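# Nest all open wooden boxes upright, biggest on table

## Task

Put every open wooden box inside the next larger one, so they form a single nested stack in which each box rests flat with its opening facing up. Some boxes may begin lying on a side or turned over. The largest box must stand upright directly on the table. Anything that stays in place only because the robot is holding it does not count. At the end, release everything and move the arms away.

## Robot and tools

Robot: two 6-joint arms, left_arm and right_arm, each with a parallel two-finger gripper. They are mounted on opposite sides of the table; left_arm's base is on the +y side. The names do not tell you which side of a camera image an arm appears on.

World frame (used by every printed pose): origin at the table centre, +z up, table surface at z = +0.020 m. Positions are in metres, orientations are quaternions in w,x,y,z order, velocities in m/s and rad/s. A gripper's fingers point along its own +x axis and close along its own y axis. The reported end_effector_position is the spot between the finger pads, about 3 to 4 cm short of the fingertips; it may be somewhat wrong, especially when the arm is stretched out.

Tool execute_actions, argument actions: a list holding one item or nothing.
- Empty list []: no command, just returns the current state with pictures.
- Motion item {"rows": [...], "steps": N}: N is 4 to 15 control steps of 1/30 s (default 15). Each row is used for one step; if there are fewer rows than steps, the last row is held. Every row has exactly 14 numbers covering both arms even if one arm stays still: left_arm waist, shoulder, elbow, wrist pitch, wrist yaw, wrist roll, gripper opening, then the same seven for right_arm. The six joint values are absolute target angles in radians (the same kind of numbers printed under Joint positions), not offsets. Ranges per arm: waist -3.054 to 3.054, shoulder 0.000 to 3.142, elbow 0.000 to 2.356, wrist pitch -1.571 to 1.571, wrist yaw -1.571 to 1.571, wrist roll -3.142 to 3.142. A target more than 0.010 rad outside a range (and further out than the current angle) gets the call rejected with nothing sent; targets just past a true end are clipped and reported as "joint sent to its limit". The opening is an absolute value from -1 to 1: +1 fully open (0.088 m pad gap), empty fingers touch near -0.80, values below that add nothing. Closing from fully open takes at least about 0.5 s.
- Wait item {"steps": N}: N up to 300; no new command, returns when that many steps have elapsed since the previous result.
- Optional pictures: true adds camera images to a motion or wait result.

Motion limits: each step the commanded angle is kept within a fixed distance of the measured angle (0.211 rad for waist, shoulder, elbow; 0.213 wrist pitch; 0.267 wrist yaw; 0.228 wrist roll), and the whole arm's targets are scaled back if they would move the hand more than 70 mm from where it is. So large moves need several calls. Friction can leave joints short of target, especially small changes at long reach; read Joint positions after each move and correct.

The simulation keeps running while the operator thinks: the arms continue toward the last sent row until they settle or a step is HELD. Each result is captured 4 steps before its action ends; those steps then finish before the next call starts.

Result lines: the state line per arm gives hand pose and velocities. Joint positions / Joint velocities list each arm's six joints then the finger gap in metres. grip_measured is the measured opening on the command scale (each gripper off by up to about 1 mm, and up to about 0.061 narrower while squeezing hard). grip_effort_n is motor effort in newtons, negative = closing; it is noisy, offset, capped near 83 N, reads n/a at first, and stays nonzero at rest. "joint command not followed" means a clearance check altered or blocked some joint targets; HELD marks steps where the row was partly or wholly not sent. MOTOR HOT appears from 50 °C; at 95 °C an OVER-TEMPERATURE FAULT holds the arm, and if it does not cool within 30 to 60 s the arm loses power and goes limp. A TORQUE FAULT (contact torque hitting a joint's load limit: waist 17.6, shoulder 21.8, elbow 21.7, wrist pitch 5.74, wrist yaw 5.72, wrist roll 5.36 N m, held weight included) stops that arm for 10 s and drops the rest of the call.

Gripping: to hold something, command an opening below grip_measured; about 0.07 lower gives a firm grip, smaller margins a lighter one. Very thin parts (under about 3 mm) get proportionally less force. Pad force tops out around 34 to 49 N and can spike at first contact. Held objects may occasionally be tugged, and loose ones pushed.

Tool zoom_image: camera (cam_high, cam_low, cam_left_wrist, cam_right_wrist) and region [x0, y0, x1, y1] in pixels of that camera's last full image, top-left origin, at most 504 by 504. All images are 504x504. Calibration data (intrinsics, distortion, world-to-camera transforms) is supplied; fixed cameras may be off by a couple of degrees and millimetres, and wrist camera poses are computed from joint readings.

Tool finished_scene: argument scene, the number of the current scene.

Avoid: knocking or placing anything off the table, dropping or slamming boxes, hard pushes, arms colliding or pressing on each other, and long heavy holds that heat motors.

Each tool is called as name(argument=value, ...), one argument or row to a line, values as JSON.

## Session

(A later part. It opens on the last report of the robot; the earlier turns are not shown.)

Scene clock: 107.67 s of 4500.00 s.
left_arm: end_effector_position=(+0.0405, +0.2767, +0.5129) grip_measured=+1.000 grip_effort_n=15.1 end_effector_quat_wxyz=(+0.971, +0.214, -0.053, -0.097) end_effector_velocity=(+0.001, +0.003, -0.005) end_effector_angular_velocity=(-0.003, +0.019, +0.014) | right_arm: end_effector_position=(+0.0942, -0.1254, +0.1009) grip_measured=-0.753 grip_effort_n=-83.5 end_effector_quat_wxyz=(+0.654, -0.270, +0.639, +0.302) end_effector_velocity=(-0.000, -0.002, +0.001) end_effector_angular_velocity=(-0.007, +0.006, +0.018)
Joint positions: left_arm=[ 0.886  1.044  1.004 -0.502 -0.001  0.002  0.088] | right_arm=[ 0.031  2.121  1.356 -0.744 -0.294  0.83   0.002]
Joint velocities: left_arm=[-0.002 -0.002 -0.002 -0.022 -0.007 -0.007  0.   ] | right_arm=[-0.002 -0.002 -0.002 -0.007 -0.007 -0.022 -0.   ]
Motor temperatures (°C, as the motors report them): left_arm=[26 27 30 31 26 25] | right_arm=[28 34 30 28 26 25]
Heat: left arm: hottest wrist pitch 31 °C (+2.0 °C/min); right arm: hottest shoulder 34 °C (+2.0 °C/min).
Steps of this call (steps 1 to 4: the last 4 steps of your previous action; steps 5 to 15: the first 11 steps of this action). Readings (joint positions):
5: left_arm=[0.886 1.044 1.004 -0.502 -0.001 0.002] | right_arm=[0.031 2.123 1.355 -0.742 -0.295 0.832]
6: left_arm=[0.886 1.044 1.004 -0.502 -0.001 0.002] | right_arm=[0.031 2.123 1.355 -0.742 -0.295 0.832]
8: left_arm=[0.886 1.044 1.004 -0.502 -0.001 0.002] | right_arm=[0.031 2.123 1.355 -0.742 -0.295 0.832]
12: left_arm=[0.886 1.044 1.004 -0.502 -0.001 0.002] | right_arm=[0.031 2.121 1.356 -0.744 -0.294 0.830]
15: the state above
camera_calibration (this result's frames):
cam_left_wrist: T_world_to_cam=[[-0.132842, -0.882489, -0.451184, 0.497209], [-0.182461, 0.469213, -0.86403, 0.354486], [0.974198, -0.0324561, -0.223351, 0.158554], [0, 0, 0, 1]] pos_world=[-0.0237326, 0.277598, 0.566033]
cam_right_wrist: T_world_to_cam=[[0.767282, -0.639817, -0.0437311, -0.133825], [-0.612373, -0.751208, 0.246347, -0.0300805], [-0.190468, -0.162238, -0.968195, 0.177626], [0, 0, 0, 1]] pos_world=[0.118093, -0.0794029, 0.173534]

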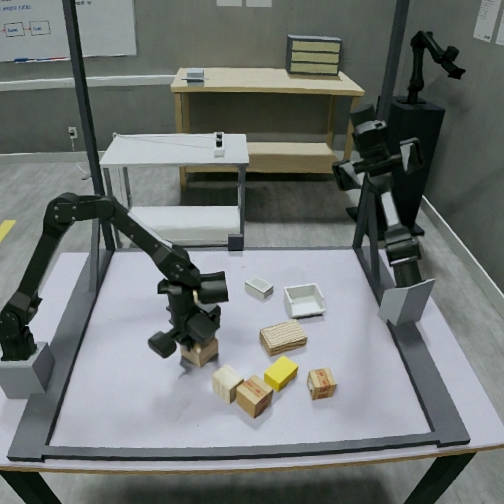

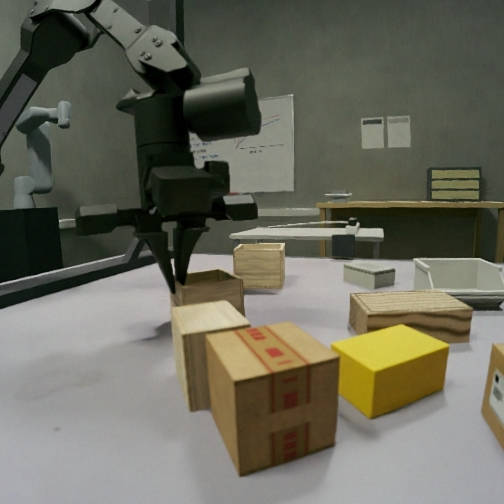

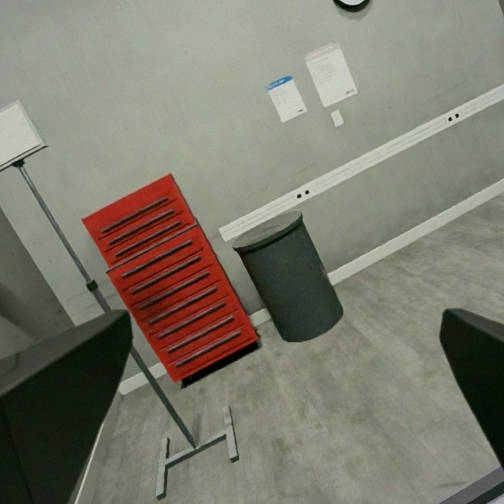

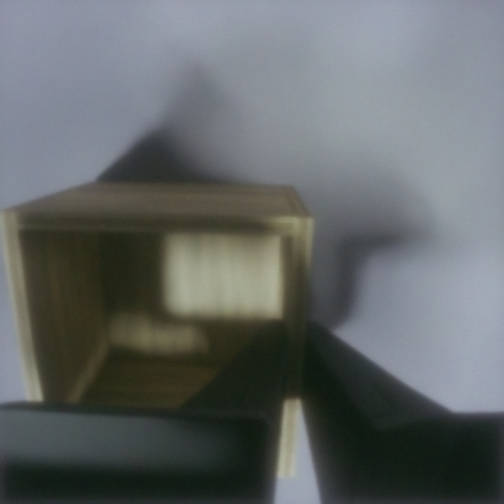

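execute_actions(
  actions=[
    {"rows":[[0.9,1.0,1.0,-0.5,0,0,1,0.025,2.09,1.385,-0.79,-0.295,0.83,-1],[0.9,1.0,1.0,-0.5,0,0,1,0.025,2.09,1.385,-0.79,-0.295,0.83,-1],[0.9,1.0,1.0,-0.5,0,0,1,0.025,2.09,1.385,-0.79,-0.295,0.83,-1],[0.9,1.0,1.0,-0.5,0,0,1,0.015,2.05,1.42,-0.86,-0.295,0.83,-1],[0.9,1.0,1.0,-0.5,0,0,1,0.015,2.05,1.42,-0.86,-0.295,0.83,-1],[0.9,1.0,1.0,-0.5,0,0,1,0.015,2.05,1.42,-0.86,-0.295,0.83,-1],[0.9,1.0,1.0,-0.5,0,0,1,0.005,2.0,1.45,-0.94,-0.295,0.83,-1],[0.9,1.0,1.0,-0.5,0,0,1,0.005,2.0,1.45,-0.94,-0.295,0.83,-1],[0.9,1.0,1.0,-0.5,0,0,1,0.005,2.0,1.45,-0.94,-0.295,0.83,-1],[0.9,1.0,1.0,-0.5,0,0,1,0.0,1.95,1.48,-1.02,-0.295,0.83,-1]],"steps":15},
  ],
)

execute_actions(
  actions=[
    {"rows":[[0.9,1.0,1.0,-0.5,0,0,1,0.2,1.95,1.75,-1.27,-0.285,0.55,-1]],"steps":15},
  ],
)

execute_actions(
  actions=[
    {"rows":[[0.9,1.0,1.0,-0.5,0,0,1,0.38,2.05,2.0,-1.42,-0.275,0.28,-1]],"steps":15},
  ],
)

execute_actions(
  actions=[
    {"rows":[[0.9,1.0,1.0,-0.5,0,0,1,0.38,2.2,2.15,-1.4,-0.275,0.28,-1],[0.9,1.0,1.0,-0.5,0,0,1,0.38,2.2,2.15,-1.4,-0.275,0.28,-1],[0.9,1.0,1.0,-0.5,0,0,1,0.38,2.2,2.15,-1.4,-0.275,0.28,-1],[0.9,1.0,1.0,-0.5,0,0,1,0.38,2.2,2.15,-1.4,-0.275,0.28,-1],[0.9,1.0,1.0,-0.5,0,0,1,0.38,2.36,2.31,-1.39,-0.275,0.28,-1]],"steps":15},
  ],
  pictures=true,
)

Scene clock: 108.70 s of 4500.00 s.
left_arm: end_effector_position=(+0.0405, +0.2767, +0.5129) grip_measured=+1.000 grip_effort_n=15.1 end_effector_quat_wxyz=(+0.971, +0.214, -0.053, -0.097) end_effector_velocity=(+0.001, +0.002, -0.003) end_effector_angular_velocity=(-0.018, +0.008, +0.018) | right_arm: end_effector_position=(+0.0859, -0.1308, +0.1568) grip_measured=-0.753 grip_effort_n=-83.5 end_effector_quat_wxyz=(+0.658, -0.263, +0.642, +0.295) end_effector_velocity=(-0.043, -0.045, +0.259) end_effector_angular_velocity=(+0.052, +0.024, -0.075)
Joint positions: left_arm=[ 0.886  1.044  1.004 -0.502 -0.001  0.002  0.088] | right_arm=[ 0.009  2.016  1.437 -0.937 -0.294  0.83   0.002]
Joint velocities: left_arm=[-0.007 -0.002 -0.007 -0.007 -0.022 -0.022  0.   ] | right_arm=[-0.095 -0.52   0.32  -0.813 -0.022 -0.007  0.   ]
Motor temperatures (°C, as the motors report them): left_arm=[26 27 30 31 26 25] | right_arm=[28 34 30 28 26 25]
Heat: left arm: hottest wrist pitch 31 °C (+2.0 °C/min); right arm: hottest shoulder 34 °C (+2.0 °C/min).
Steps of this call (steps 1 to 4: the last 4 steps of your previous action; steps 5 to 15: the robot went on to your last target; steps 16 to 20: nothing new was sent; steps 21 to 31: the first 11 steps of this action). Readings (joint positions):
21: left_arm=[0.886 1.044 1.004 -0.502 -0.001 0.002] | right_arm=[0.031 2.120 1.357 -0.748 -0.294 0.830]
22: left_arm=[0.886 1.044 1.004 -0.502 -0.001 0.002] | right_arm=[0.030 2.119 1.360 -0.760 -0.294 0.830]
24: left_arm=[0.886 1.044 1.004 -0.502 -0.001 0.002] | right_arm=[0.029 2.110 1.367 -0.781 -0.294 0.830]
28: left_arm=[0.886 1.044 1.004 -0.502 -0.001 0.002] | right_arm=[0.019 2.067 1.403 -0.865 -0.294 0.830]
31: the state above

Scene clock: 109.20 s of 4500.00 s.
left_arm: end_effector_position=(+0.0405, +0.2767, +0.5129) grip_measured=+1.000 grip_effort_n=15.1 end_effector_quat_wxyz=(+0.971, +0.214, -0.053, -0.097) end_effector_velocity=(-0.000, -0.000, -0.003) end_effector_angular_velocity=(+0.012, +0.004, +0.005) | right_arm: end_effector_position=(-0.0122, -0.1431, +0.2279) grip_measured=-0.753 grip_effort_n=-83.5 end_effector_quat_wxyz=(+0.577, -0.407, +0.562, +0.431) end_effector_velocity=(-0.005, -0.011, +0.026) end_effector_angular_velocity=(-0.044, -0.010, +0.138)
Joint positions: left_arm=[ 0.886  1.044  1.004 -0.502 -0.001  0.002  0.088] | right_arm=[ 0.202  1.948  1.731 -1.25  -0.287  0.57   0.002]
Joint velocities: left_arm=[-0.007 -0.002 -0.002 -0.007 -0.007  0.007  0.   ] | right_arm=[-0.002 -0.002  0.105 -0.154 -0.007 -0.154 -0.   ]
Motor temperatures (°C, as the motors report them): left_arm=[26 27 30 31 26 25] | right_arm=[28 34 30 28 26 25]
Heat: left arm: hottest wrist pitch 31 °C (+2.0 °C/min); right arm: hottest shoulder 34 °C (+2.0 °C/min).
Steps of this call (steps 1 to 4: the last 4 steps of your previous action; steps 5 to 15: the first 11 steps of this action). Readings (joint positions):
5: left_arm=[0.886 1.044 1.004 -0.502 -0.001 0.002] | right_arm=[0.007 1.960 1.485 -1.017 -0.290 0.807]
6: left_arm=[0.886 1.044 1.004 -0.502 -0.001 0.002] | right_arm=[0.024 1.961 1.515 -1.062 -0.285 0.766]
8: left_arm=[0.886 1.044 1.004 -0.502 -0.001 0.002] | right_arm=[0.083 1.961 1.580 -1.134 -0.285 0.689]
12: left_arm=[0.886 1.044 1.004 -0.502 -0.001 0.002] | right_arm=[0.186 1.954 1.704 -1.220 -0.287 0.594]
15: the state above

Scene clock: 109.70 s of 4500.00 s.
left_arm: end_effector_position=(+0.0405, +0.2767, +0.5129) grip_measured=+1.000 grip_effort_n=15.1 end_effector_quat_wxyz=(+0.971, +0.214, -0.053, -0.097) end_effector_velocity=(+0.002, +0.001, -0.003) end_effector_angular_velocity=(-0.005, +0.010, +0.010) | right_arm: end_effector_position=(-0.0903, -0.1588, +0.2400) grip_measured=-0.753 grip_effort_n=-83.5 end_effector_quat_wxyz=(+0.461, -0.537, +0.460, +0.537) end_effector_velocity=(+0.020, +0.017, +0.011) end_effector_angular_velocity=(-0.006, -0.004, +0.050)
Joint positions: left_arm=[ 0.886  1.044  1.004 -0.502 -0.001  0.002  0.088] | right_arm=[ 0.386  2.027  1.982 -1.41  -0.278  0.295  0.002]
Joint velocities: left_arm=[-0.002  0.002 -0.002 -0.007 -0.007 -0.007  0.   ] | right_arm=[-0.071  0.046  0.085 -0.066 -0.007 -0.125  0.   ]
Motor temperatures (°C, as the motors report them): left_arm=[26 27 30 31 26 25] | right_arm=[28 34 30 28 26 25]
Heat: left arm: hottest wrist pitch 31 °C (+2.0 °C/min); right arm: hottest shoulder 34 °C (+2.0 °C/min).
Steps of this call (steps 1 to 4: the last 4 steps of your previous action; steps 5 to 15: the first 11 steps of this action). Readings (joint positions):
5: left_arm=[0.886 1.044 1.004 -0.502 -0.001 0.002] | right_arm=[0.204 1.957 1.753 -1.289 -0.280 0.526]
6: left_arm=[0.886 1.044 1.004 -0.502 -0.001 0.002] | right_arm=[0.224 1.977 1.797 -1.331 -0.273 0.472]
8: left_arm=[0.886 1.044 1.004 -0.502 -0.001 0.002] | right_arm=[0.290 2.010 1.880 -1.356 -0.273 0.388]
12: left_arm=[0.886 1.044 1.004 -0.502 -0.001 0.002] | right_arm=[0.382 2.025 1.963 -1.401 -0.278 0.314]
15: the state above

Scene clock: 110.20 s of 4500.00 s.
left_arm: end_effector_position=(+0.0405, +0.2767, +0.5129) grip_measured=+1.000 grip_effort_n=15.1 end_effector_quat_wxyz=(+0.971, +0.214, -0.053, -0.097) end_effector_velocity=(-0.001, +0.001, +0.004) end_effector_angular_velocity=(-0.011, -0.018, +0.012) | right_arm: end_effector_position=(-0.0997, -0.0965, +0.1870) grip_measured=-0.753 grip_effort_n=-83.5 end_effector_quat_wxyz=(+0.460, -0.537, +0.457, +0.540) end_effector_velocity=(+0.023, +0.033, -0.123) end_effector_angular_velocity=(-0.187, -0.081, -0.053)
Joint positions: left_arm=[ 0.886  1.044  1.004 -0.502 -0.001  0.002  0.088] | right_arm=[ 0.379  2.326  2.265 -1.391 -0.278  0.283  0.002]
Joint velocities: left_arm=[-0.002 -0.002  0.002  0.007 -0.022 -0.007  0.   ] | right_arm=[-0.002  0.359  0.139  0.007 -0.007 -0.007 -0.   ]
Motor temperatures (°C, as the motors report them): left_arm=[26 27 30 31 26 25] | right_arm=[28 34 30 28 26 25]
Heat: left arm: hottest wrist pitch 31 °C (+2.0 °C/min); right arm: hottest shoulder 34 °C (+2.0 °C/min).
Steps of this call (steps 1 to 4: the last 4 steps of your previous action; steps 5 to 15: the first 11 steps of this action). Readings (joint positions):
5: left_arm=[0.886 1.044 1.004 -0.502 -0.001 0.002] | right_arm=[0.378 2.051 2.000 -1.427 -0.278 0.285]
6: left_arm=[0.886 1.044 1.004 -0.502 -0.001 0.002] | right_arm=[0.379 2.076 2.038 -1.426 -0.278 0.285]
8: left_arm=[0.886 1.044 1.004 -0.502 -0.001 0.002] | right_arm=[0.379 2.127 2.096 -1.394 -0.278 0.283]
12: left_arm=[0.886 1.044 1.004 -0.502 -0.001 0.002] | right_arm=[0.379 2.268 2.236 -1.384 -0.278 0.283]
15: the state above
camera_calibration (this result's frames):
cam_left_wrist: T_world_to_cam=[[-0.132842, -0.882489, -0.451184, 0.497209], [-0.182461, 0.469213, -0.86403, 0.354486], [0.974198, -0.0324561, -0.223351, 0.158554], [0, 0, 0, 1]] pos_world=[-0.0237326, 0.277598, 0.566033]
cam_right_wrist: T_world_to_cam=[[0.979803, 0.199513, -0.0134789, 0.133735], [0.195257, -0.940002, 0.27977, -0.0922813], [0.0431475, -0.276751, -0.959972, 0.239432], [0, 0, 0, 1]] pos_world=[-0.123346, -0.0471633, 0.257468]

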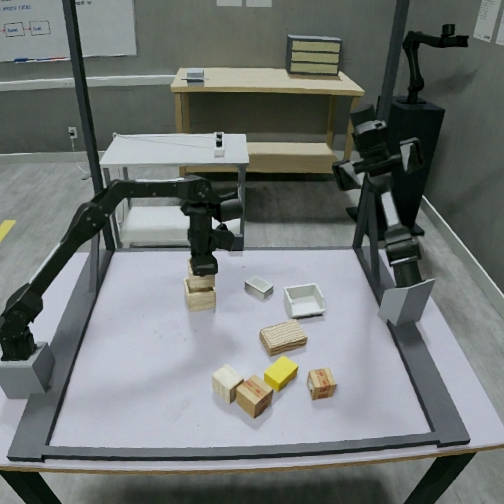

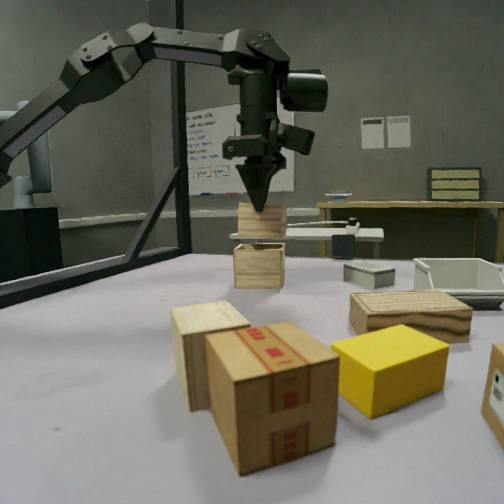

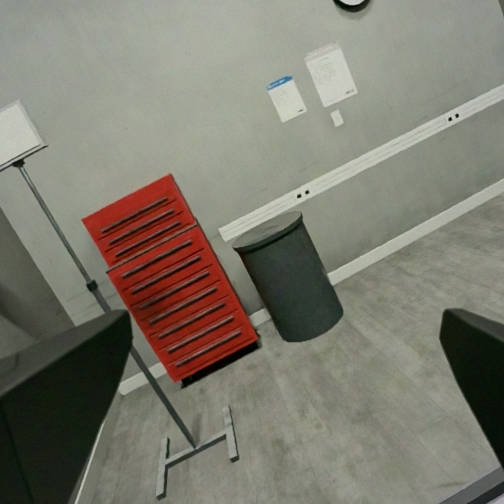

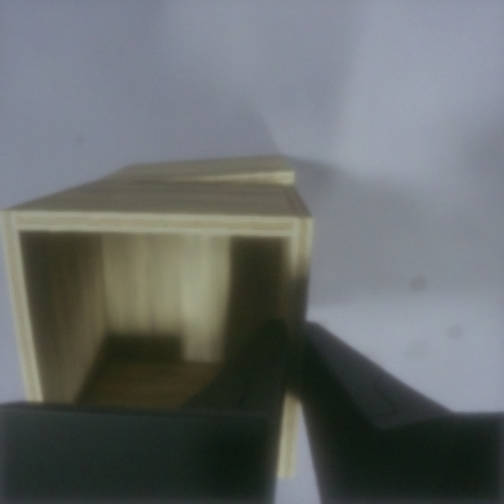

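execute_actions(
  actions=[
    {"rows":[[0.9,1.0,1.0,-0.5,0,0,1,0.405,2.31,2.13,-1.28,-0.275,0.28,-1]],"steps":15},
  ],
  pictures=true,
)

Scene clock: 111.10 s of 4500.00 s.
left_arm: end_effector_position=(+0.0405, +0.2767, +0.5129) grip_measured=+1.000 grip_effort_n=14.7 end_effector_quat_wxyz=(+0.971, +0.214, -0.053, -0.097) end_effector_velocity=(+0.002, +0.001, -0.003) end_effector_angular_velocity=(-0.005, +0.010, +0.010) | right_arm: end_effector_position=(-0.1017, -0.0980, +0.1647) grip_measured=-0.753 grip_effort_n=-83.5 end_effector_quat_wxyz=(+0.454, -0.540, +0.451, +0.547) end_effector_velocity=(-0.002, -0.015, -0.003) end_effector_angular_velocity=(-0.036, -0.007, +0.015)
Joint positions: left_arm=[ 0.886  1.044  1.004 -0.502 -0.001  0.002  0.088] | right_arm=[ 0.397  2.311  2.156 -1.286 -0.277  0.282  0.002]
Joint velocities: left_arm=[-0.002  0.002 -0.002 -0.007 -0.007 -0.007  0.   ] | right_arm=[ 0.017 -0.027 -0.051 -0.007 -0.007 -0.007 -0.   ]
Motor temperatures (°C, as the motors report them): left_arm=[26 27 30 31 26 25] | right_arm=[28 34 31 28 26 25]
Heat: left arm: hottest wrist pitch 31 °C (+2.0 °C/min); right arm: hottest shoulder 34 °C (+2.0 °C/min).
Steps of this call (steps 1 to 4: the last 4 steps of your previous action; steps 5 to 16: the robot went on to your last target; steps 17 to 27: the first 11 steps of this action). Readings (joint positions):
17: left_arm=[0.886 1.044 1.004 -0.502 -0.001 0.002] | right_arm=[0.379 2.344 2.285 -1.375 -0.278 0.282]
18: left_arm=[0.886 1.044 1.004 -0.502 -0.001 0.002] | right_arm=[0.381 2.334 2.253 -1.344 -0.278 0.282]
20: left_arm=[0.886 1.044 1.004 -0.502 -0.001 0.002] | right_arm=[0.389 2.326 2.206 -1.322 -0.278 0.282]
24: left_arm=[0.886 1.044 1.004 -0.502 -0.001 0.002] | right_arm=[0.395 2.315 2.166 -1.291 -0.277 0.282]
27: the state above
camera_calibration (this result's frames):
cam_left_wrist: T_world_to_cam=[[-0.132842, -0.882489, -0.451184, 0.497209], [-0.182461, 0.469213, -0.86403, 0.354486], [0.974198, -0.0324561, -0.223351, 0.158554], [0, 0, 0, 1]] pos_world=[-0.0237326, 0.277598, 0.566033]
cam_right_wrist: T_world_to_cam=[[0.975202, 0.220753, -0.0157684, 0.137734], [0.21651, -0.936834, 0.27471, -0.083791], [0.0458707, -0.271312, -0.961398, 0.218697], [0, 0, 0, 1]] pos_world=[-0.126209, -0.0495685, 0.235445]

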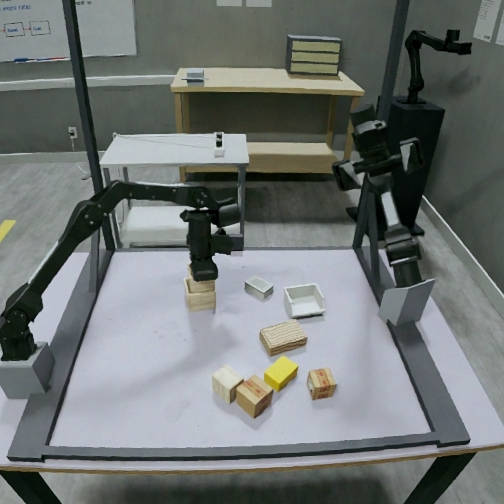

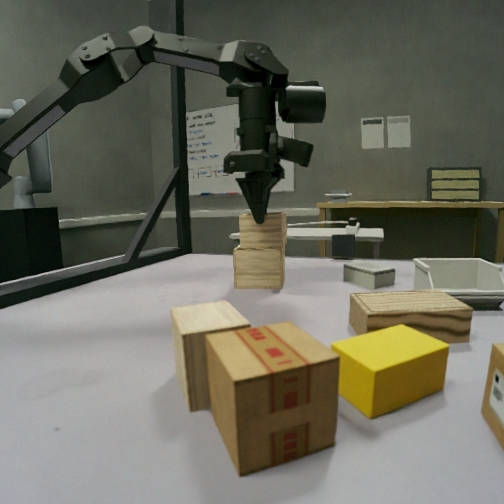

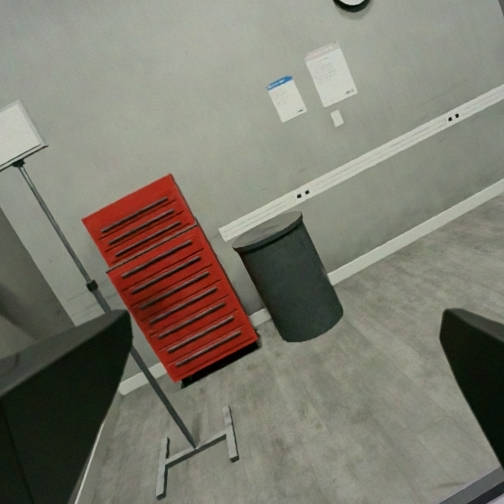

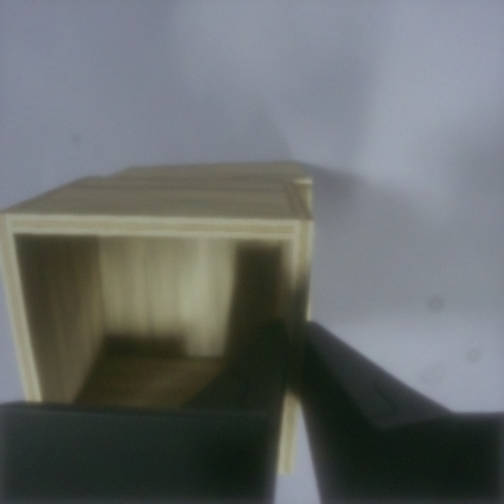

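execute_actions(
  actions=[
    {"rows":[[0.9,1.0,1.0,-0.5,0,0,1,0.405,2.30,2.09,-1.23,-0.275,0.285,-1],[0.9,1.0,1.0,-0.5,0,0,1,0.405,2.30,2.09,-1.23,-0.275,0.285,-1],[0.9,1.0,1.0,-0.5,0,0,1,0.405,2.30,2.09,-1.23,-0.275,0.285,-1],[0.9,1.0,1.0,-0.5,0,0,1,0.405,2.30,2.09,-1.23,-0.275,0.285,-1],[0.9,1.0,1.0,-0.5,0,0,1,0.405,2.30,2.09,-1.23,-0.275,0.285,-1],[0.9,1.0,1.0,-0.5,0,0,1,0.42,2.288,2.03,-1.19,-0.275,0.29,-1]],"steps":15},
  ],
  pictures=true,
)

Scene clock: 111.80 s of 4500.00 s.
left_arm: end_effector_position=(+0.0405, +0.2767, +0.5129) grip_measured=+1.000 grip_effort_n=15.1 end_effector_quat_wxyz=(+0.971, +0.214, -0.053, -0.097) end_effector_velocity=(+0.000, +0.003, -0.001) end_effector_angular_velocity=(+0.021, -0.006, +0.023) | right_arm: end_effector_position=(-0.1010, -0.0977, +0.1613) grip_measured=-0.753 grip_effort_n=-83.5 end_effector_quat_wxyz=(+0.458, -0.530, +0.445, +0.559) end_effector_velocity=(+0.005, -0.006, -0.005) end_effector_angular_velocity=(+0.004, +0.010, -0.007)
Joint positions: left_arm=[ 0.886  1.044  1.004 -0.502 -0.001  0.002  0.088] | right_arm=[ 0.398  2.271  2.07  -1.203 -0.277  0.286  0.002]
Joint velocities: left_arm=[-0.002 -0.002 -0.002 -0.007 -0.022  0.022  0.   ] | right_arm=[-0.002 -0.046 -0.105  0.066 -0.007  0.007 -0.   ]
Motor temperatures (°C, as the motors report them): left_arm=[26 27 30 31 26 25] | right_arm=[28 34 30 28 26 25]
Heat: left arm: hottest wrist pitch 31 °C (+2.0 °C/min); right arm: hottest shoulder 34 °C (+2.0 °C/min).
Steps of this call (steps 1 to 4: the last 4 steps of your previous action; steps 5 to 10: the robot went on to your last target; steps 11 to 21: the first 11 steps of this action). Readings (joint positions):
11: left_arm=[0.886 1.044 1.004 -0.502 -0.001 0.002] | right_arm=[0.397 2.307 2.146 -1.277 -0.277 0.282]
12: left_arm=[0.886 1.044 1.004 -0.502 -0.001 0.002] | right_arm=[0.397 2.302 2.136 -1.267 -0.277 0.282]
14: left_arm=[0.886 1.044 1.004 -0.502 -0.001 0.002] | right_arm=[0.397 2.296 2.124 -1.254 -0.277 0.282]
18: left_arm=[0.886 1.044 1.004 -0.502 -0.001 0.002] | right_arm=[0.398 2.280 2.087 -1.217 -0.277 0.284]
21: the state above
camera_calibration (this result's frames):
cam_left_wrist: T_world_to_cam=[[-0.132842, -0.882489, -0.451184, 0.497209], [-0.182461, 0.469213, -0.86403, 0.354486], [0.974198, -0.0324561, -0.223351, 0.158554], [0, 0, 0, 1]] pos_world=[-0.0237326, 0.277598, 0.566033]
cam_right_wrist: T_world_to_cam=[[0.973618, 0.22692, -0.0240016, 0.138673], [0.225891, -0.943602, 0.242048, -0.0771588], [0.0322777, -0.241084, -0.969967, 0.218402], [0, 0, 0, 1]] pos_world=[-0.124635, -0.0516216, 0.233848]

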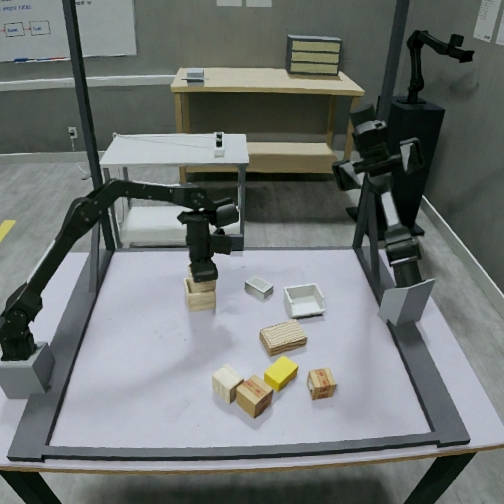

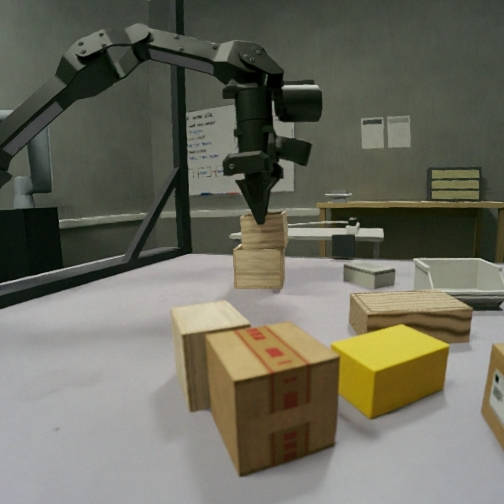

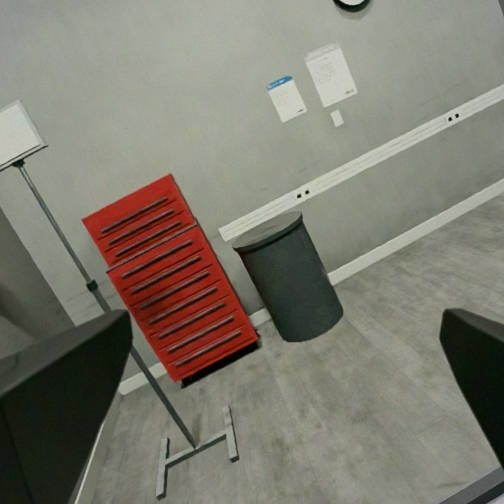

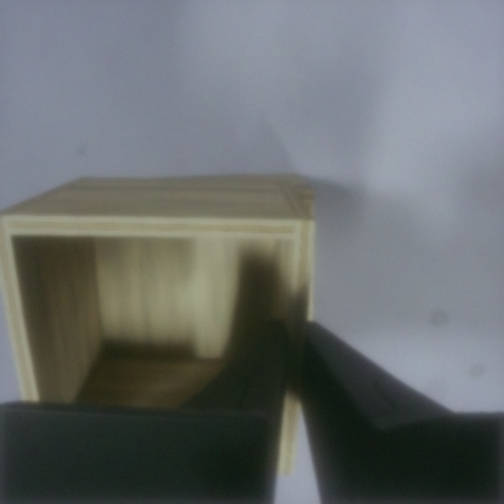

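execute_actions(
  actions=[
    {"rows":[[0.9,1.0,1.0,-0.5,0,0,1,0.40,2.25,2.084,-1.256,-0.275,0.285,-1]],"steps":15},
  ],
  pictures=true,
)

Scene clock: 112.30 s of 4500.00 s.
left_arm: end_effector_position=(+0.0405, +0.2767, +0.5129) grip_measured=+1.000 grip_effort_n=15.1 end_effector_quat_wxyz=(+0.971, +0.214, -0.053, -0.097) end_effector_velocity=(-0.000, +0.002, -0.003) end_effector_angular_velocity=(+0.009, +0.003, +0.008) | right_arm: end_effector_position=(-0.0985, -0.1063, +0.1660) grip_measured=-0.753 grip_effort_n=-83.5 end_effector_quat_wxyz=(+0.456, -0.538, +0.452, +0.546) end_effector_velocity=(+0.001, -0.003, +0.003) end_effector_angular_velocity=(-0.013, +0.001, +0.016)
Joint positions: left_arm=[ 0.886  1.044  1.004 -0.502 -0.001  0.002  0.088] | right_arm=[ 0.398  2.261  2.073 -1.25  -0.277  0.287  0.002]
Joint velocities: left_arm=[-0.002 -0.007 -0.007 -0.007 -0.007  0.007  0.   ] | right_arm=[-0.002 -0.002  0.007 -0.022 -0.007 -0.022  0.   ]
Motor temperatures (°C, as the motors report them): left_arm=[26 27 30 31 26 25] | right_arm=[28 35 31 28 26 25]
Heat: left arm: hottest wrist pitch 31 °C (+2.0 °C/min); right arm: hottest shoulder 35 °C (+3.0 °C/min).
Steps of this call (steps 1 to 4: the last 4 steps of your previous action; steps 5 to 15: the first 11 steps of this action). Readings (joint positions):
5: left_arm=[0.886 1.044 1.004 -0.502 -0.001 0.002] | right_arm=[0.398 2.264 2.063 -1.198 -0.277 0.287]
6: left_arm=[0.886 1.044 1.004 -0.502 -0.001 0.002] | right_arm=[0.398 2.263 2.066 -1.209 -0.277 0.287]
8: left_arm=[0.886 1.044 1.004 -0.502 -0.001 0.002] | right_arm=[0.398 2.262 2.069 -1.233 -0.277 0.287]
12: left_arm=[0.886 1.044 1.004 -0.502 -0.001 0.002] | right_arm=[0.398 2.261 2.072 -1.246 -0.277 0.287]
15: the state above
camera_calibration (this result's frames):
cam_left_wrist: T_world_to_cam=[[-0.132842, -0.882489, -0.451184, 0.497209], [-0.182461, 0.469213, -0.86403, 0.354486], [0.974198, -0.0324561, -0.223351, 0.158554], [0, 0, 0, 1]] pos_world=[-0.0237326, 0.277598, 0.566033]
cam_right_wrist: T_world_to_cam=[[0.976058, 0.216892, -0.0163896, 0.136171], [0.213053, -0.938161, 0.272877, -0.0927379], [0.0438087, -0.269835, -0.961909, 0.217577], [0, 0, 0, 1]] pos_world=[-0.122684, -0.0578274, 0.236828]

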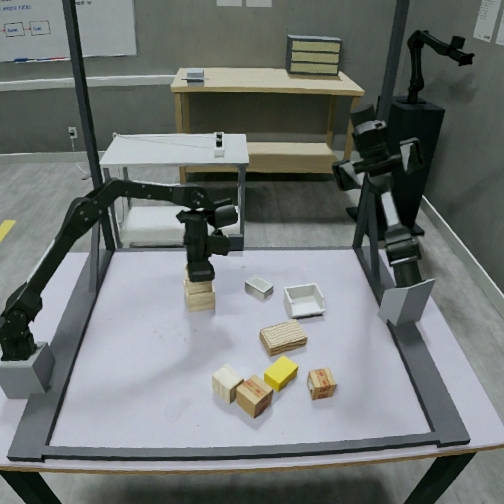

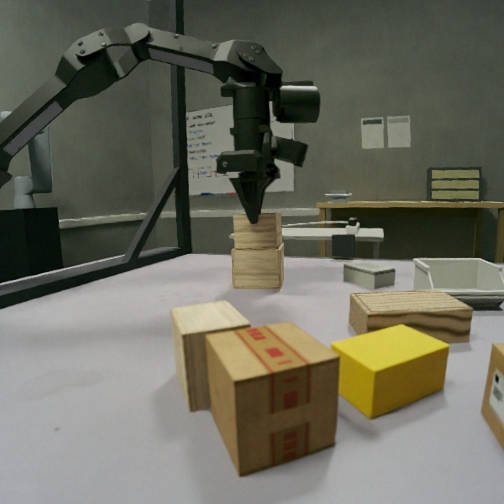

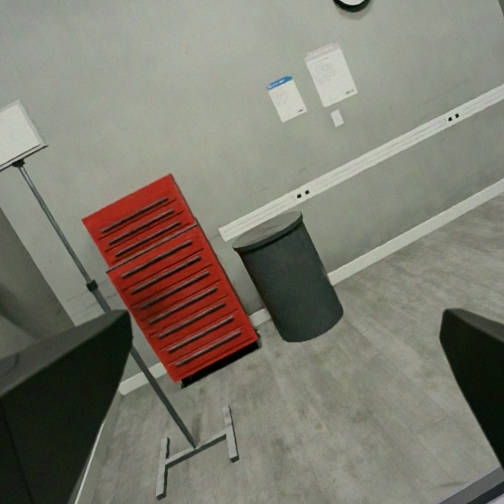

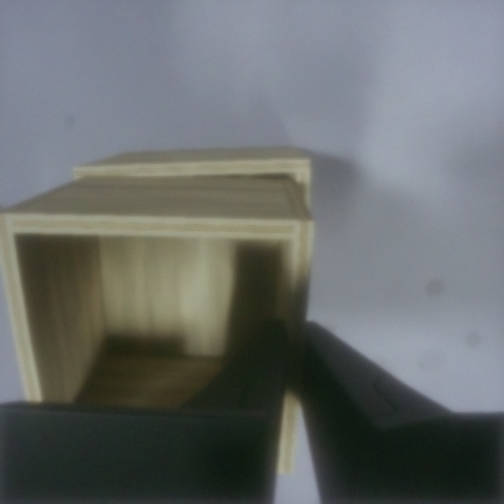

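execute_actions(
  actions=[
    {"rows":[[0.9,1.0,1.0,-0.5,0,0,1,0.415,2.262,2.07,-1.25,-0.275,0.25,-1],[0.9,1.0,1.0,-0.5,0,0,1,0.415,2.262,2.07,-1.25,-0.275,0.25,-1],[0.9,1.0,1.0,-0.5,0,0,1,0.415,2.262,2.07,-1.25,-0.275,0.25,-1],[0.9,1.0,1.0,-0.5,0,0,1,0.415,2.262,2.07,-1.25,-0.275,0.25,-1],[0.9,1.0,1.0,-0.5,0,0,1,0.415,2.262,2.07,-1.25,-0.275,0.25,-1],[0.9,1.0,1.0,-0.5,0,0,1,0.415,2.262,2.07,-1.25,-0.275,0.25,-1],[0.9,1.0,1.0,-0.5,0,0,1,0.42,2.265,2.02,-1.2,-0.275,0.255,-1]],"steps":15},
  ],
  pictures=true,
)

Scene clock: 112.93 s of 4500.00 s.
left_arm: end_effector_position=(+0.0405, +0.2767, +0.5129) grip_measured=+1.000 grip_effort_n=15.1 end_effector_quat_wxyz=(+0.971, +0.214, -0.053, -0.097) end_effector_velocity=(-0.002, -0.001, -0.002) end_effector_angular_velocity=(-0.004, +0.007, -0.008) | right_arm: end_effector_position=(-0.1027, -0.1072, +0.1607) grip_measured=-0.753 grip_effort_n=-83.5 end_effector_quat_wxyz=(+0.444, -0.545, +0.439, +0.559) end_effector_velocity=(-0.001, -0.001, -0.003) end_effector_angular_velocity=(+0.022, +0.035, +0.030)
Joint positions: left_arm=[ 0.886  1.044  1.004 -0.502 -0.001  0.002  0.088] | right_arm=[ 0.409  2.258  2.051 -1.22  -0.277  0.256  0.002]
Joint velocities: left_arm=[-0.002 -0.007 -0.002 -0.007  0.007 -0.007  0.   ] | right_arm=[-0.002 -0.042 -0.085  0.081 -0.022 -0.022 -0.   ]
Motor temperatures (°C, as the motors report them): left_arm=[26 27 30 31 26 25] | right_arm=[28 35 31 28 26 25]
Heat: left arm: hottest wrist pitch 31 °C (+2.0 °C/min); right arm: hottest shoulder 35 °C (+3.0 °C/min).
Steps of this call (steps 1 to 4: the last 4 steps of your previous action; steps 5 to 8: the robot went on to your last target; steps 9 to 19: the first 11 steps of this action). Readings (joint positions):
9: left_arm=[0.886 1.044 1.004 -0.502 -0.001 0.002] | right_arm=[0.398 2.261 2.073 -1.253 -0.277 0.282]
10: left_arm=[0.886 1.044 1.004 -0.502 -0.001 0.002] | right_arm=[0.399 2.261 2.073 -1.253 -0.277 0.274]
12: left_arm=[0.886 1.044 1.004 -0.502 -0.001 0.002] | right_arm=[0.403 2.261 2.073 -1.253 -0.277 0.264]
16: left_arm=[0.886 1.044 1.004 -0.502 -0.001 0.002] | right_arm=[0.409 2.260 2.064 -1.236 -0.277 0.257]
19: the state above
camera_calibration (this result's frames):
cam_left_wrist: T_world_to_cam=[[-0.132842, -0.882489, -0.451184, 0.497209], [-0.182461, 0.469213, -0.86403, 0.354486], [0.974198, -0.0324561, -0.223351, 0.158554], [0, 0, 0, 1]] pos_world=[-0.0237326, 0.277598, 0.566033]
cam_right_wrist: T_world_to_cam=[[0.96523, 0.260652, -0.019762, 0.144516], [0.256396, -0.929317, 0.265764, -0.084743], [0.0509069, -0.261591, -0.963836, 0.2143], [0, 0, 0, 1]] pos_world=[-0.128673, -0.0603629, 0.231927]

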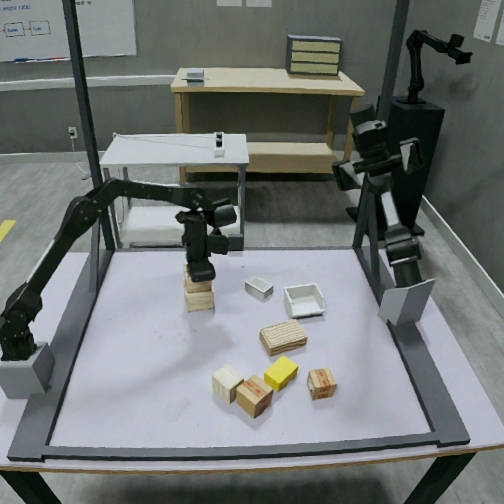

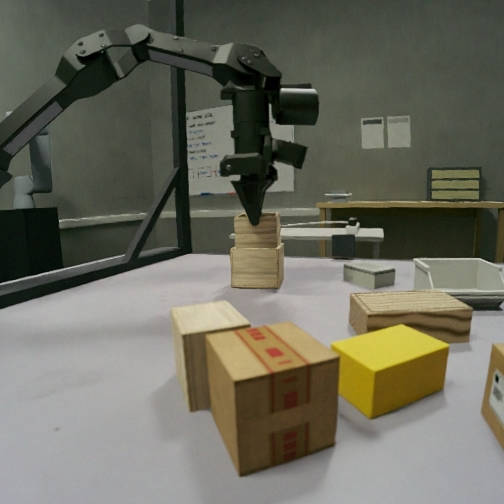

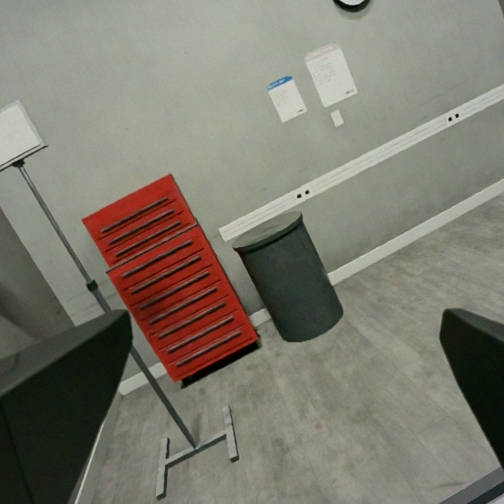

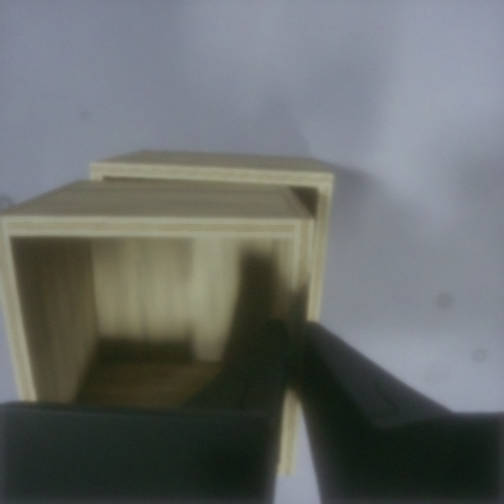

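execute_actions(
  actions=[
    {"rows":[[0.9,1.0,1.0,-0.5,0,0,1,0.412,2.262,2.05,-1.22,-0.275,0.275,-1],[0.9,1.0,1.0,-0.5,0,0,1,0.412,2.262,2.05,-1.22,-0.275,0.275,-1],[0.9,1.0,1.0,-0.5,0,0,1,0.412,2.262,2.05,-1.22,-0.275,0.275,-1],[0.9,1.0,1.0,-0.5,0,0,1,0.412,2.262,2.05,-1.22,-0.275,0.275,-1],[0.9,1.0,1.0,-0.5,0,0,1,0.412,2.262,2.05,-1.22,-0.275,0.275,-1],[0.9,1.0,1.0,-0.5,0,0,1,0.416,2.262,2.0,-1.18,-0.275,0.278,-1]],"steps":15},
  ],
  pictures=true,
)

Scene clock: 113.47 s of 4500.00 s.
left_arm: end_effector_position=(+0.0405, +0.2767, +0.5129) grip_measured=+1.000 grip_effort_n=15.1 end_effector_quat_wxyz=(+0.971, +0.214, -0.053, -0.097) end_effector_velocity=(-0.000, -0.000, +0.001) end_effector_angular_velocity=(-0.008, -0.007, +0.001) | right_arm: end_effector_position=(-0.1023, -0.1063, +0.1590) grip_measured=-0.753 grip_effort_n=-83.5 end_effector_quat_wxyz=(+0.448, -0.538, +0.442, +0.560) end_effector_velocity=(+0.005, -0.004, -0.007) end_effector_angular_velocity=(-0.009, +0.004, -0.011)
Joint positions: left_arm=[ 0.886  1.044  1.004 -0.502 -0.001  0.002  0.088] | right_arm=[ 0.408  2.25   2.029 -1.195 -0.28   0.272  0.002]
Joint velocities: left_arm=[-0.002 -0.002 -0.002  0.007 -0.007 -0.007  0.   ] | right_arm=[-0.002 -0.017 -0.061  0.037 -0.007  0.007 -0.   ]
Motor temperatures (°C, as the motors report them): left_arm=[26 27 30 31 26 25] | right_arm=[28 35 31 28 26 25]
Heat: left arm: hottest wrist pitch 31 °C (+2.0 °C/min); right arm: hottest shoulder 35 °C (+3.0 °C/min).
Steps of this call (steps 1 to 4: the last 4 steps of your previous action; step 5: the robot went on to your last target; steps 6 to 16: the first 11 steps of this action). Readings (joint positions):
6: left_arm=[0.886 1.044 1.004 -0.502 -0.001 0.002] | right_arm=[0.409 2.254 2.044 -1.210 -0.278 0.256]
7: left_arm=[0.886 1.044 1.004 -0.502 -0.001 0.002] | right_arm=[0.409 2.254 2.044 -1.211 -0.278 0.259]
9: left_arm=[0.886 1.044 1.004 -0.502 -0.001 0.002] | right_arm=[0.409 2.254 2.045 -1.214 -0.278 0.265]
13: left_arm=[0.886 1.044 1.004 -0.502 -0.001 0.002] | right_arm=[0.408 2.252 2.037 -1.204 -0.279 0.270]
16: the state above
camera_calibration (this result's frames):
cam_left_wrist: T_world_to_cam=[[-0.132842, -0.882489, -0.451184, 0.497209], [-0.182461, 0.469213, -0.86403, 0.354486], [0.974198, -0.0324561, -0.223351, 0.158554], [0, 0, 0, 1]] pos_world=[-0.0237326, 0.277598, 0.566033]
cam_right_wrist: T_world_to_cam=[[0.968703, 0.246928, -0.0253049, 0.143635], [0.245048, -0.935088, 0.256051, -0.083807], [0.0395639, -0.254238, -0.966332, 0.212898], [0, 0, 0, 1]] pos_world=[-0.127026, -0.0597076, 0.230824]

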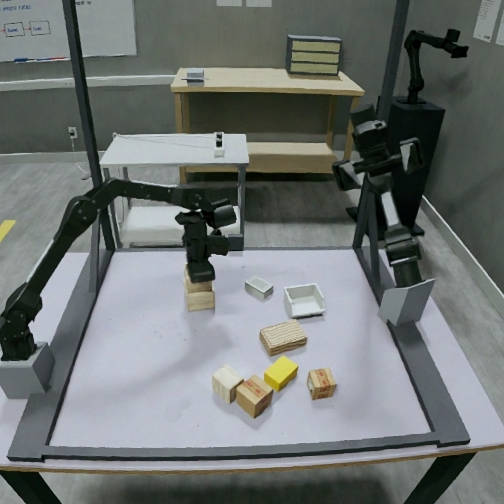

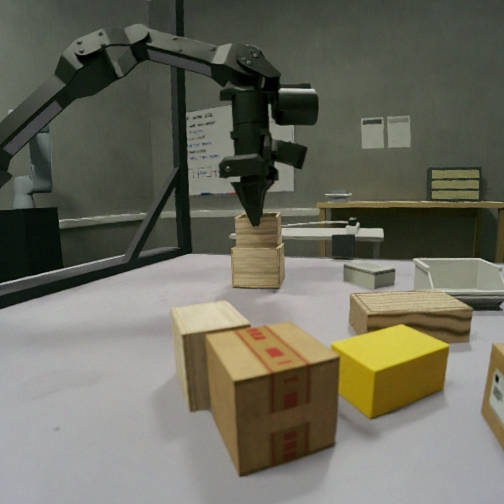

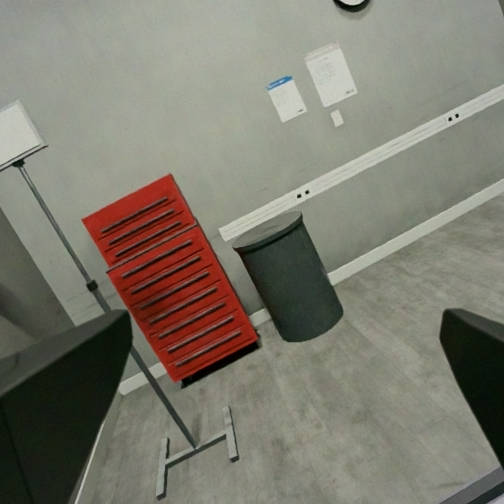

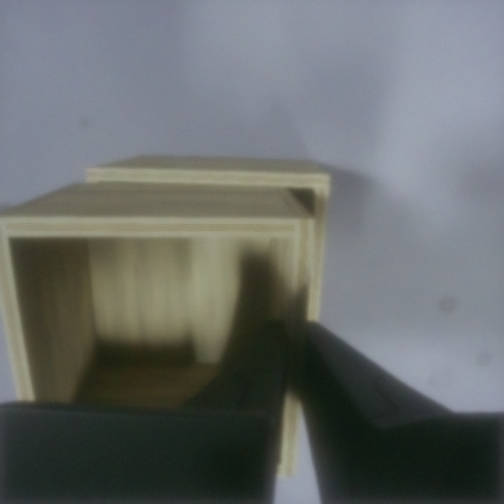

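execute_actions(
  actions=[
    {"rows":[[0.9,1.0,1.0,-0.5,0,0,1,0.40,2.22,2.04,-1.25,-0.278,0.27,-1]],"steps":15},
  ],
  pictures=true,
)

Scene clock: 113.97 s of 4500.00 s.
left_arm: end_effector_position=(+0.0405, +0.2767, +0.5129) grip_measured=+1.000 grip_effort_n=15.1 end_effector_quat_wxyz=(+0.971, +0.214, -0.053, -0.097) end_effector_velocity=(+0.001, +0.003, -0.005) end_effector_angular_velocity=(-0.003, +0.019, +0.014) | right_arm: end_effector_position=(-0.0974, -0.1147, +0.1670) grip_measured=-0.753 grip_effort_n=-83.5 end_effector_quat_wxyz=(+0.448, -0.544, +0.451, +0.547) end_effector_velocity=(-0.003, -0.001, +0.012) end_effector_angular_velocity=(+0.008, +0.012, +0.023)
Joint positions: left_arm=[ 0.886  1.044  1.004 -0.502 -0.001  0.002  0.088] | right_arm=[ 0.402  2.232  2.028 -1.244 -0.281  0.273  0.002]
Joint velocities: left_arm=[-0.002 -0.002 -0.002 -0.022 -0.007 -0.007  0.   ] | right_arm=[-0.002 -0.017  0.017 -0.022 -0.007 -0.022 -0.   ]
Motor temperatures (°C, as the motors report them): left_arm=[26 27 30 31 26 25] | right_arm=[28 35 31 28 26 25]
Heat: left arm: hottest wrist pitch 31 °C (+2.0 °C/min); right arm: hottest shoulder 35 °C (+3.0 °C/min).
Steps of this call (steps 1 to 4: the last 4 steps of your previous action; steps 5 to 15: the first 11 steps of this action). Readings (joint positions):
5: left_arm=[0.886 1.044 1.004 -0.502 -0.001 0.002] | right_arm=[0.407 2.245 2.025 -1.192 -0.281 0.273]
6: left_arm=[0.886 1.044 1.004 -0.502 -0.001 0.002] | right_arm=[0.406 2.241 2.025 -1.203 -0.281 0.273]
8: left_arm=[0.886 1.044 1.004 -0.502 -0.001 0.002] | right_arm=[0.402 2.234 2.028 -1.224 -0.281 0.273]
12: left_arm=[0.886 1.044 1.004 -0.502 -0.001 0.002] | right_arm=[0.402 2.232 2.028 -1.241 -0.281 0.273]
15: the state above
camera_calibration (this result's frames):
cam_left_wrist: T_world_to_cam=[[-0.132842, -0.882489, -0.451184, 0.497209], [-0.182461, 0.469213, -0.86403, 0.354486], [0.974198, -0.0324561, -0.223351, 0.158554], [0, 0, 0, 1]] pos_world=[-0.0237326, 0.277598, 0.566033]
cam_right_wrist: T_world_to_cam=[[0.972683, 0.231384, -0.0187145, 0.138728], [0.227072, -0.931601, 0.283829, -0.100853], [0.0482389, -0.280325, -0.958692, 0.214979], [0, 0, 0, 1]] pos_world=[-0.122408, -0.0657899, 0.23732]

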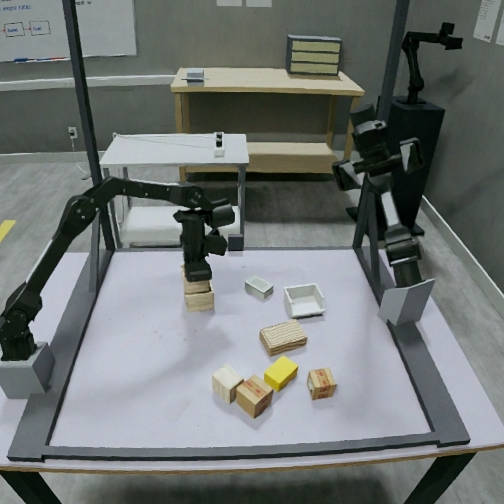

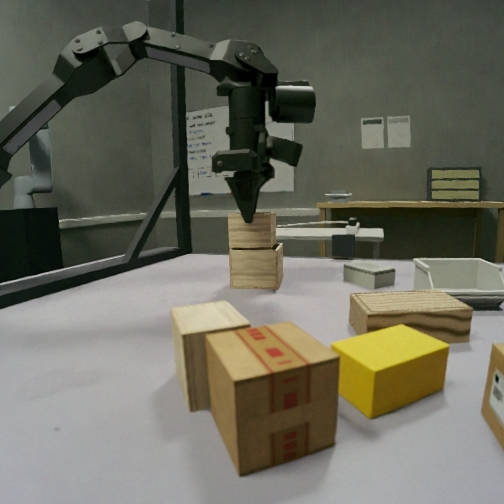

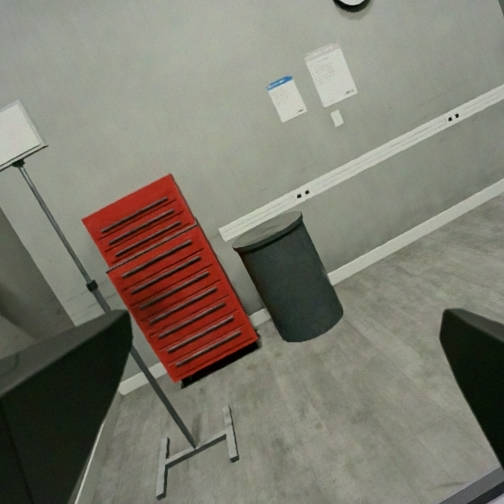

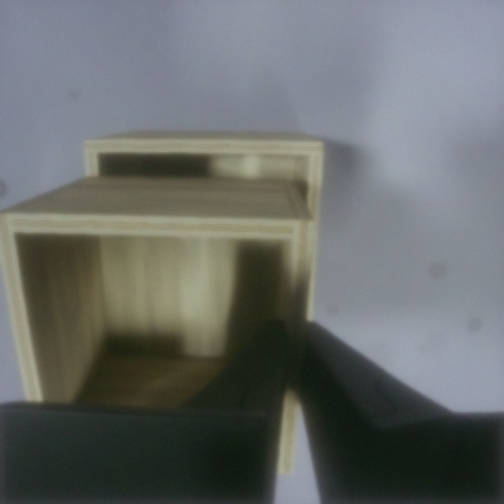

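execute_actions(
  actions=[
    {"rows":[[0.9,1.0,1.0,-0.5,0,0,1,0.397,2.26,2.065,-1.256,-0.278,0.27,-1]],"steps":15},
  ],
  pictures=true,
)

Scene clock: 114.53 s of 4500.00 s.
left_arm: end_effector_position=(+0.0405, +0.2767, +0.5129) grip_measured=+1.000 grip_effort_n=15.1 end_effector_quat_wxyz=(+0.971, +0.214, -0.053, -0.097) end_effector_velocity=(+0.000, +0.001, -0.002) end_effector_angular_velocity=(-0.005, +0.006, +0.007) | right_arm: end_effector_position=(-0.0983, -0.1112, +0.1690) grip_measured=-0.753 grip_effort_n=-83.5 end_effector_quat_wxyz=(+0.450, -0.542, +0.450, +0.549) end_effector_velocity=(+0.000, -0.003, -0.013) end_effector_angular_velocity=(-0.042, +0.004, -0.000)
Joint positions: left_arm=[ 0.886  1.044  1.004 -0.502 -0.001  0.002  0.088] | right_arm=[ 0.399  2.242  2.053 -1.254 -0.281  0.272  0.002]
Joint velocities: left_arm=[-0.002 -0.002 -0.002 -0.007 -0.007 -0.007  0.   ] | right_arm=[ 0.002  0.032  0.002 -0.007 -0.022 -0.007  0.   ]
Motor temperatures (°C, as the motors report them): left_arm=[26 27 30 31 26 25] | right_arm=[28 35 31 27 26 25]
Heat: left arm: hottest wrist pitch 31 °C (+2.0 °C/min); right arm: hottest shoulder 35 °C (+3.0 °C/min).
Steps of this call (steps 1 to 4: the last 4 steps of your previous action; steps 5 to 6: the robot went on to your last target; steps 7 to 17: the first 11 steps of this action). Readings (joint positions):
7: left_arm=[0.886 1.044 1.004 -0.502 -0.001 0.002] | right_arm=[0.402 2.232 2.031 -1.249 -0.281 0.272]
8: left_arm=[0.886 1.044 1.004 -0.502 -0.001 0.002] | right_arm=[0.401 2.233 2.036 -1.251 -0.281 0.272]
10: left_arm=[0.886 1.044 1.004 -0.502 -0.001 0.002] | right_arm=[0.401 2.235 2.045 -1.251 -0.281 0.272]
14: left_arm=[0.886 1.044 1.004 -0.502 -0.001 0.002] | right_arm=[0.399 2.239 2.053 -1.252 -0.281 0.272]
17: the state above
camera_calibration (this result's frames):
cam_left_wrist: T_world_to_cam=[[-0.132842, -0.882489, -0.451184, 0.497209], [-0.182461, 0.469213, -0.86403, 0.354486], [0.974198, -0.0324561, -0.223351, 0.158554], [0, 0, 0, 1]] pos_world=[-0.0237326, 0.277598, 0.566033]
cam_right_wrist: T_world_to_cam=[[0.972802, 0.230796, -0.0197364, 0.138964], [0.227064, -0.933277, 0.278274, -0.0972012], [0.0458049, -0.275187, -0.960299, 0.218438], [0, 0, 0, 1]] pos_world=[-0.123119, -0.0626768, 0.239557]

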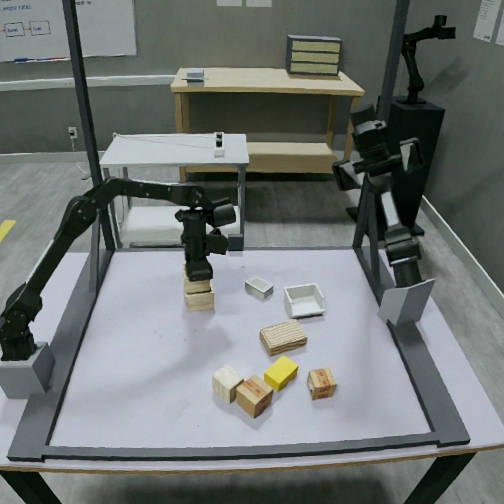

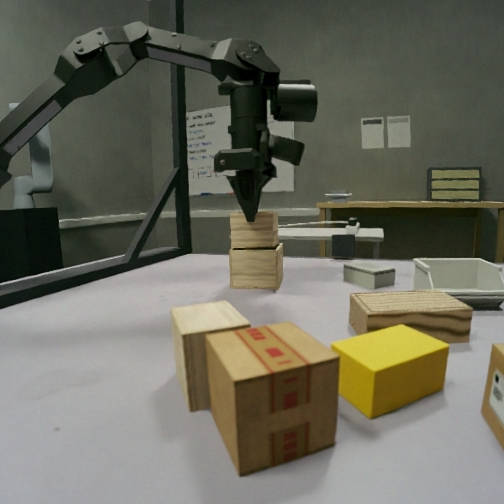

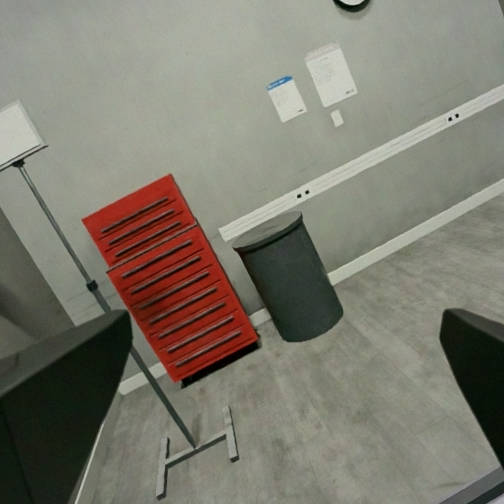

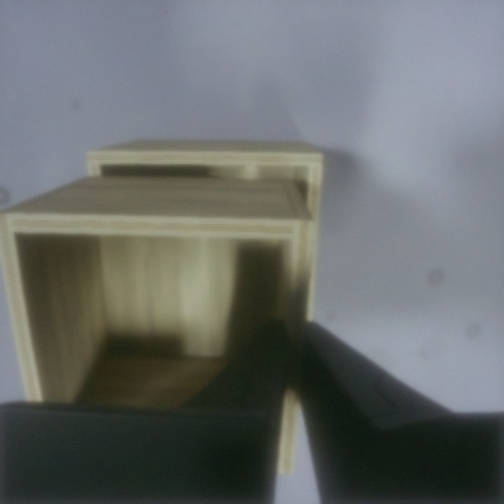

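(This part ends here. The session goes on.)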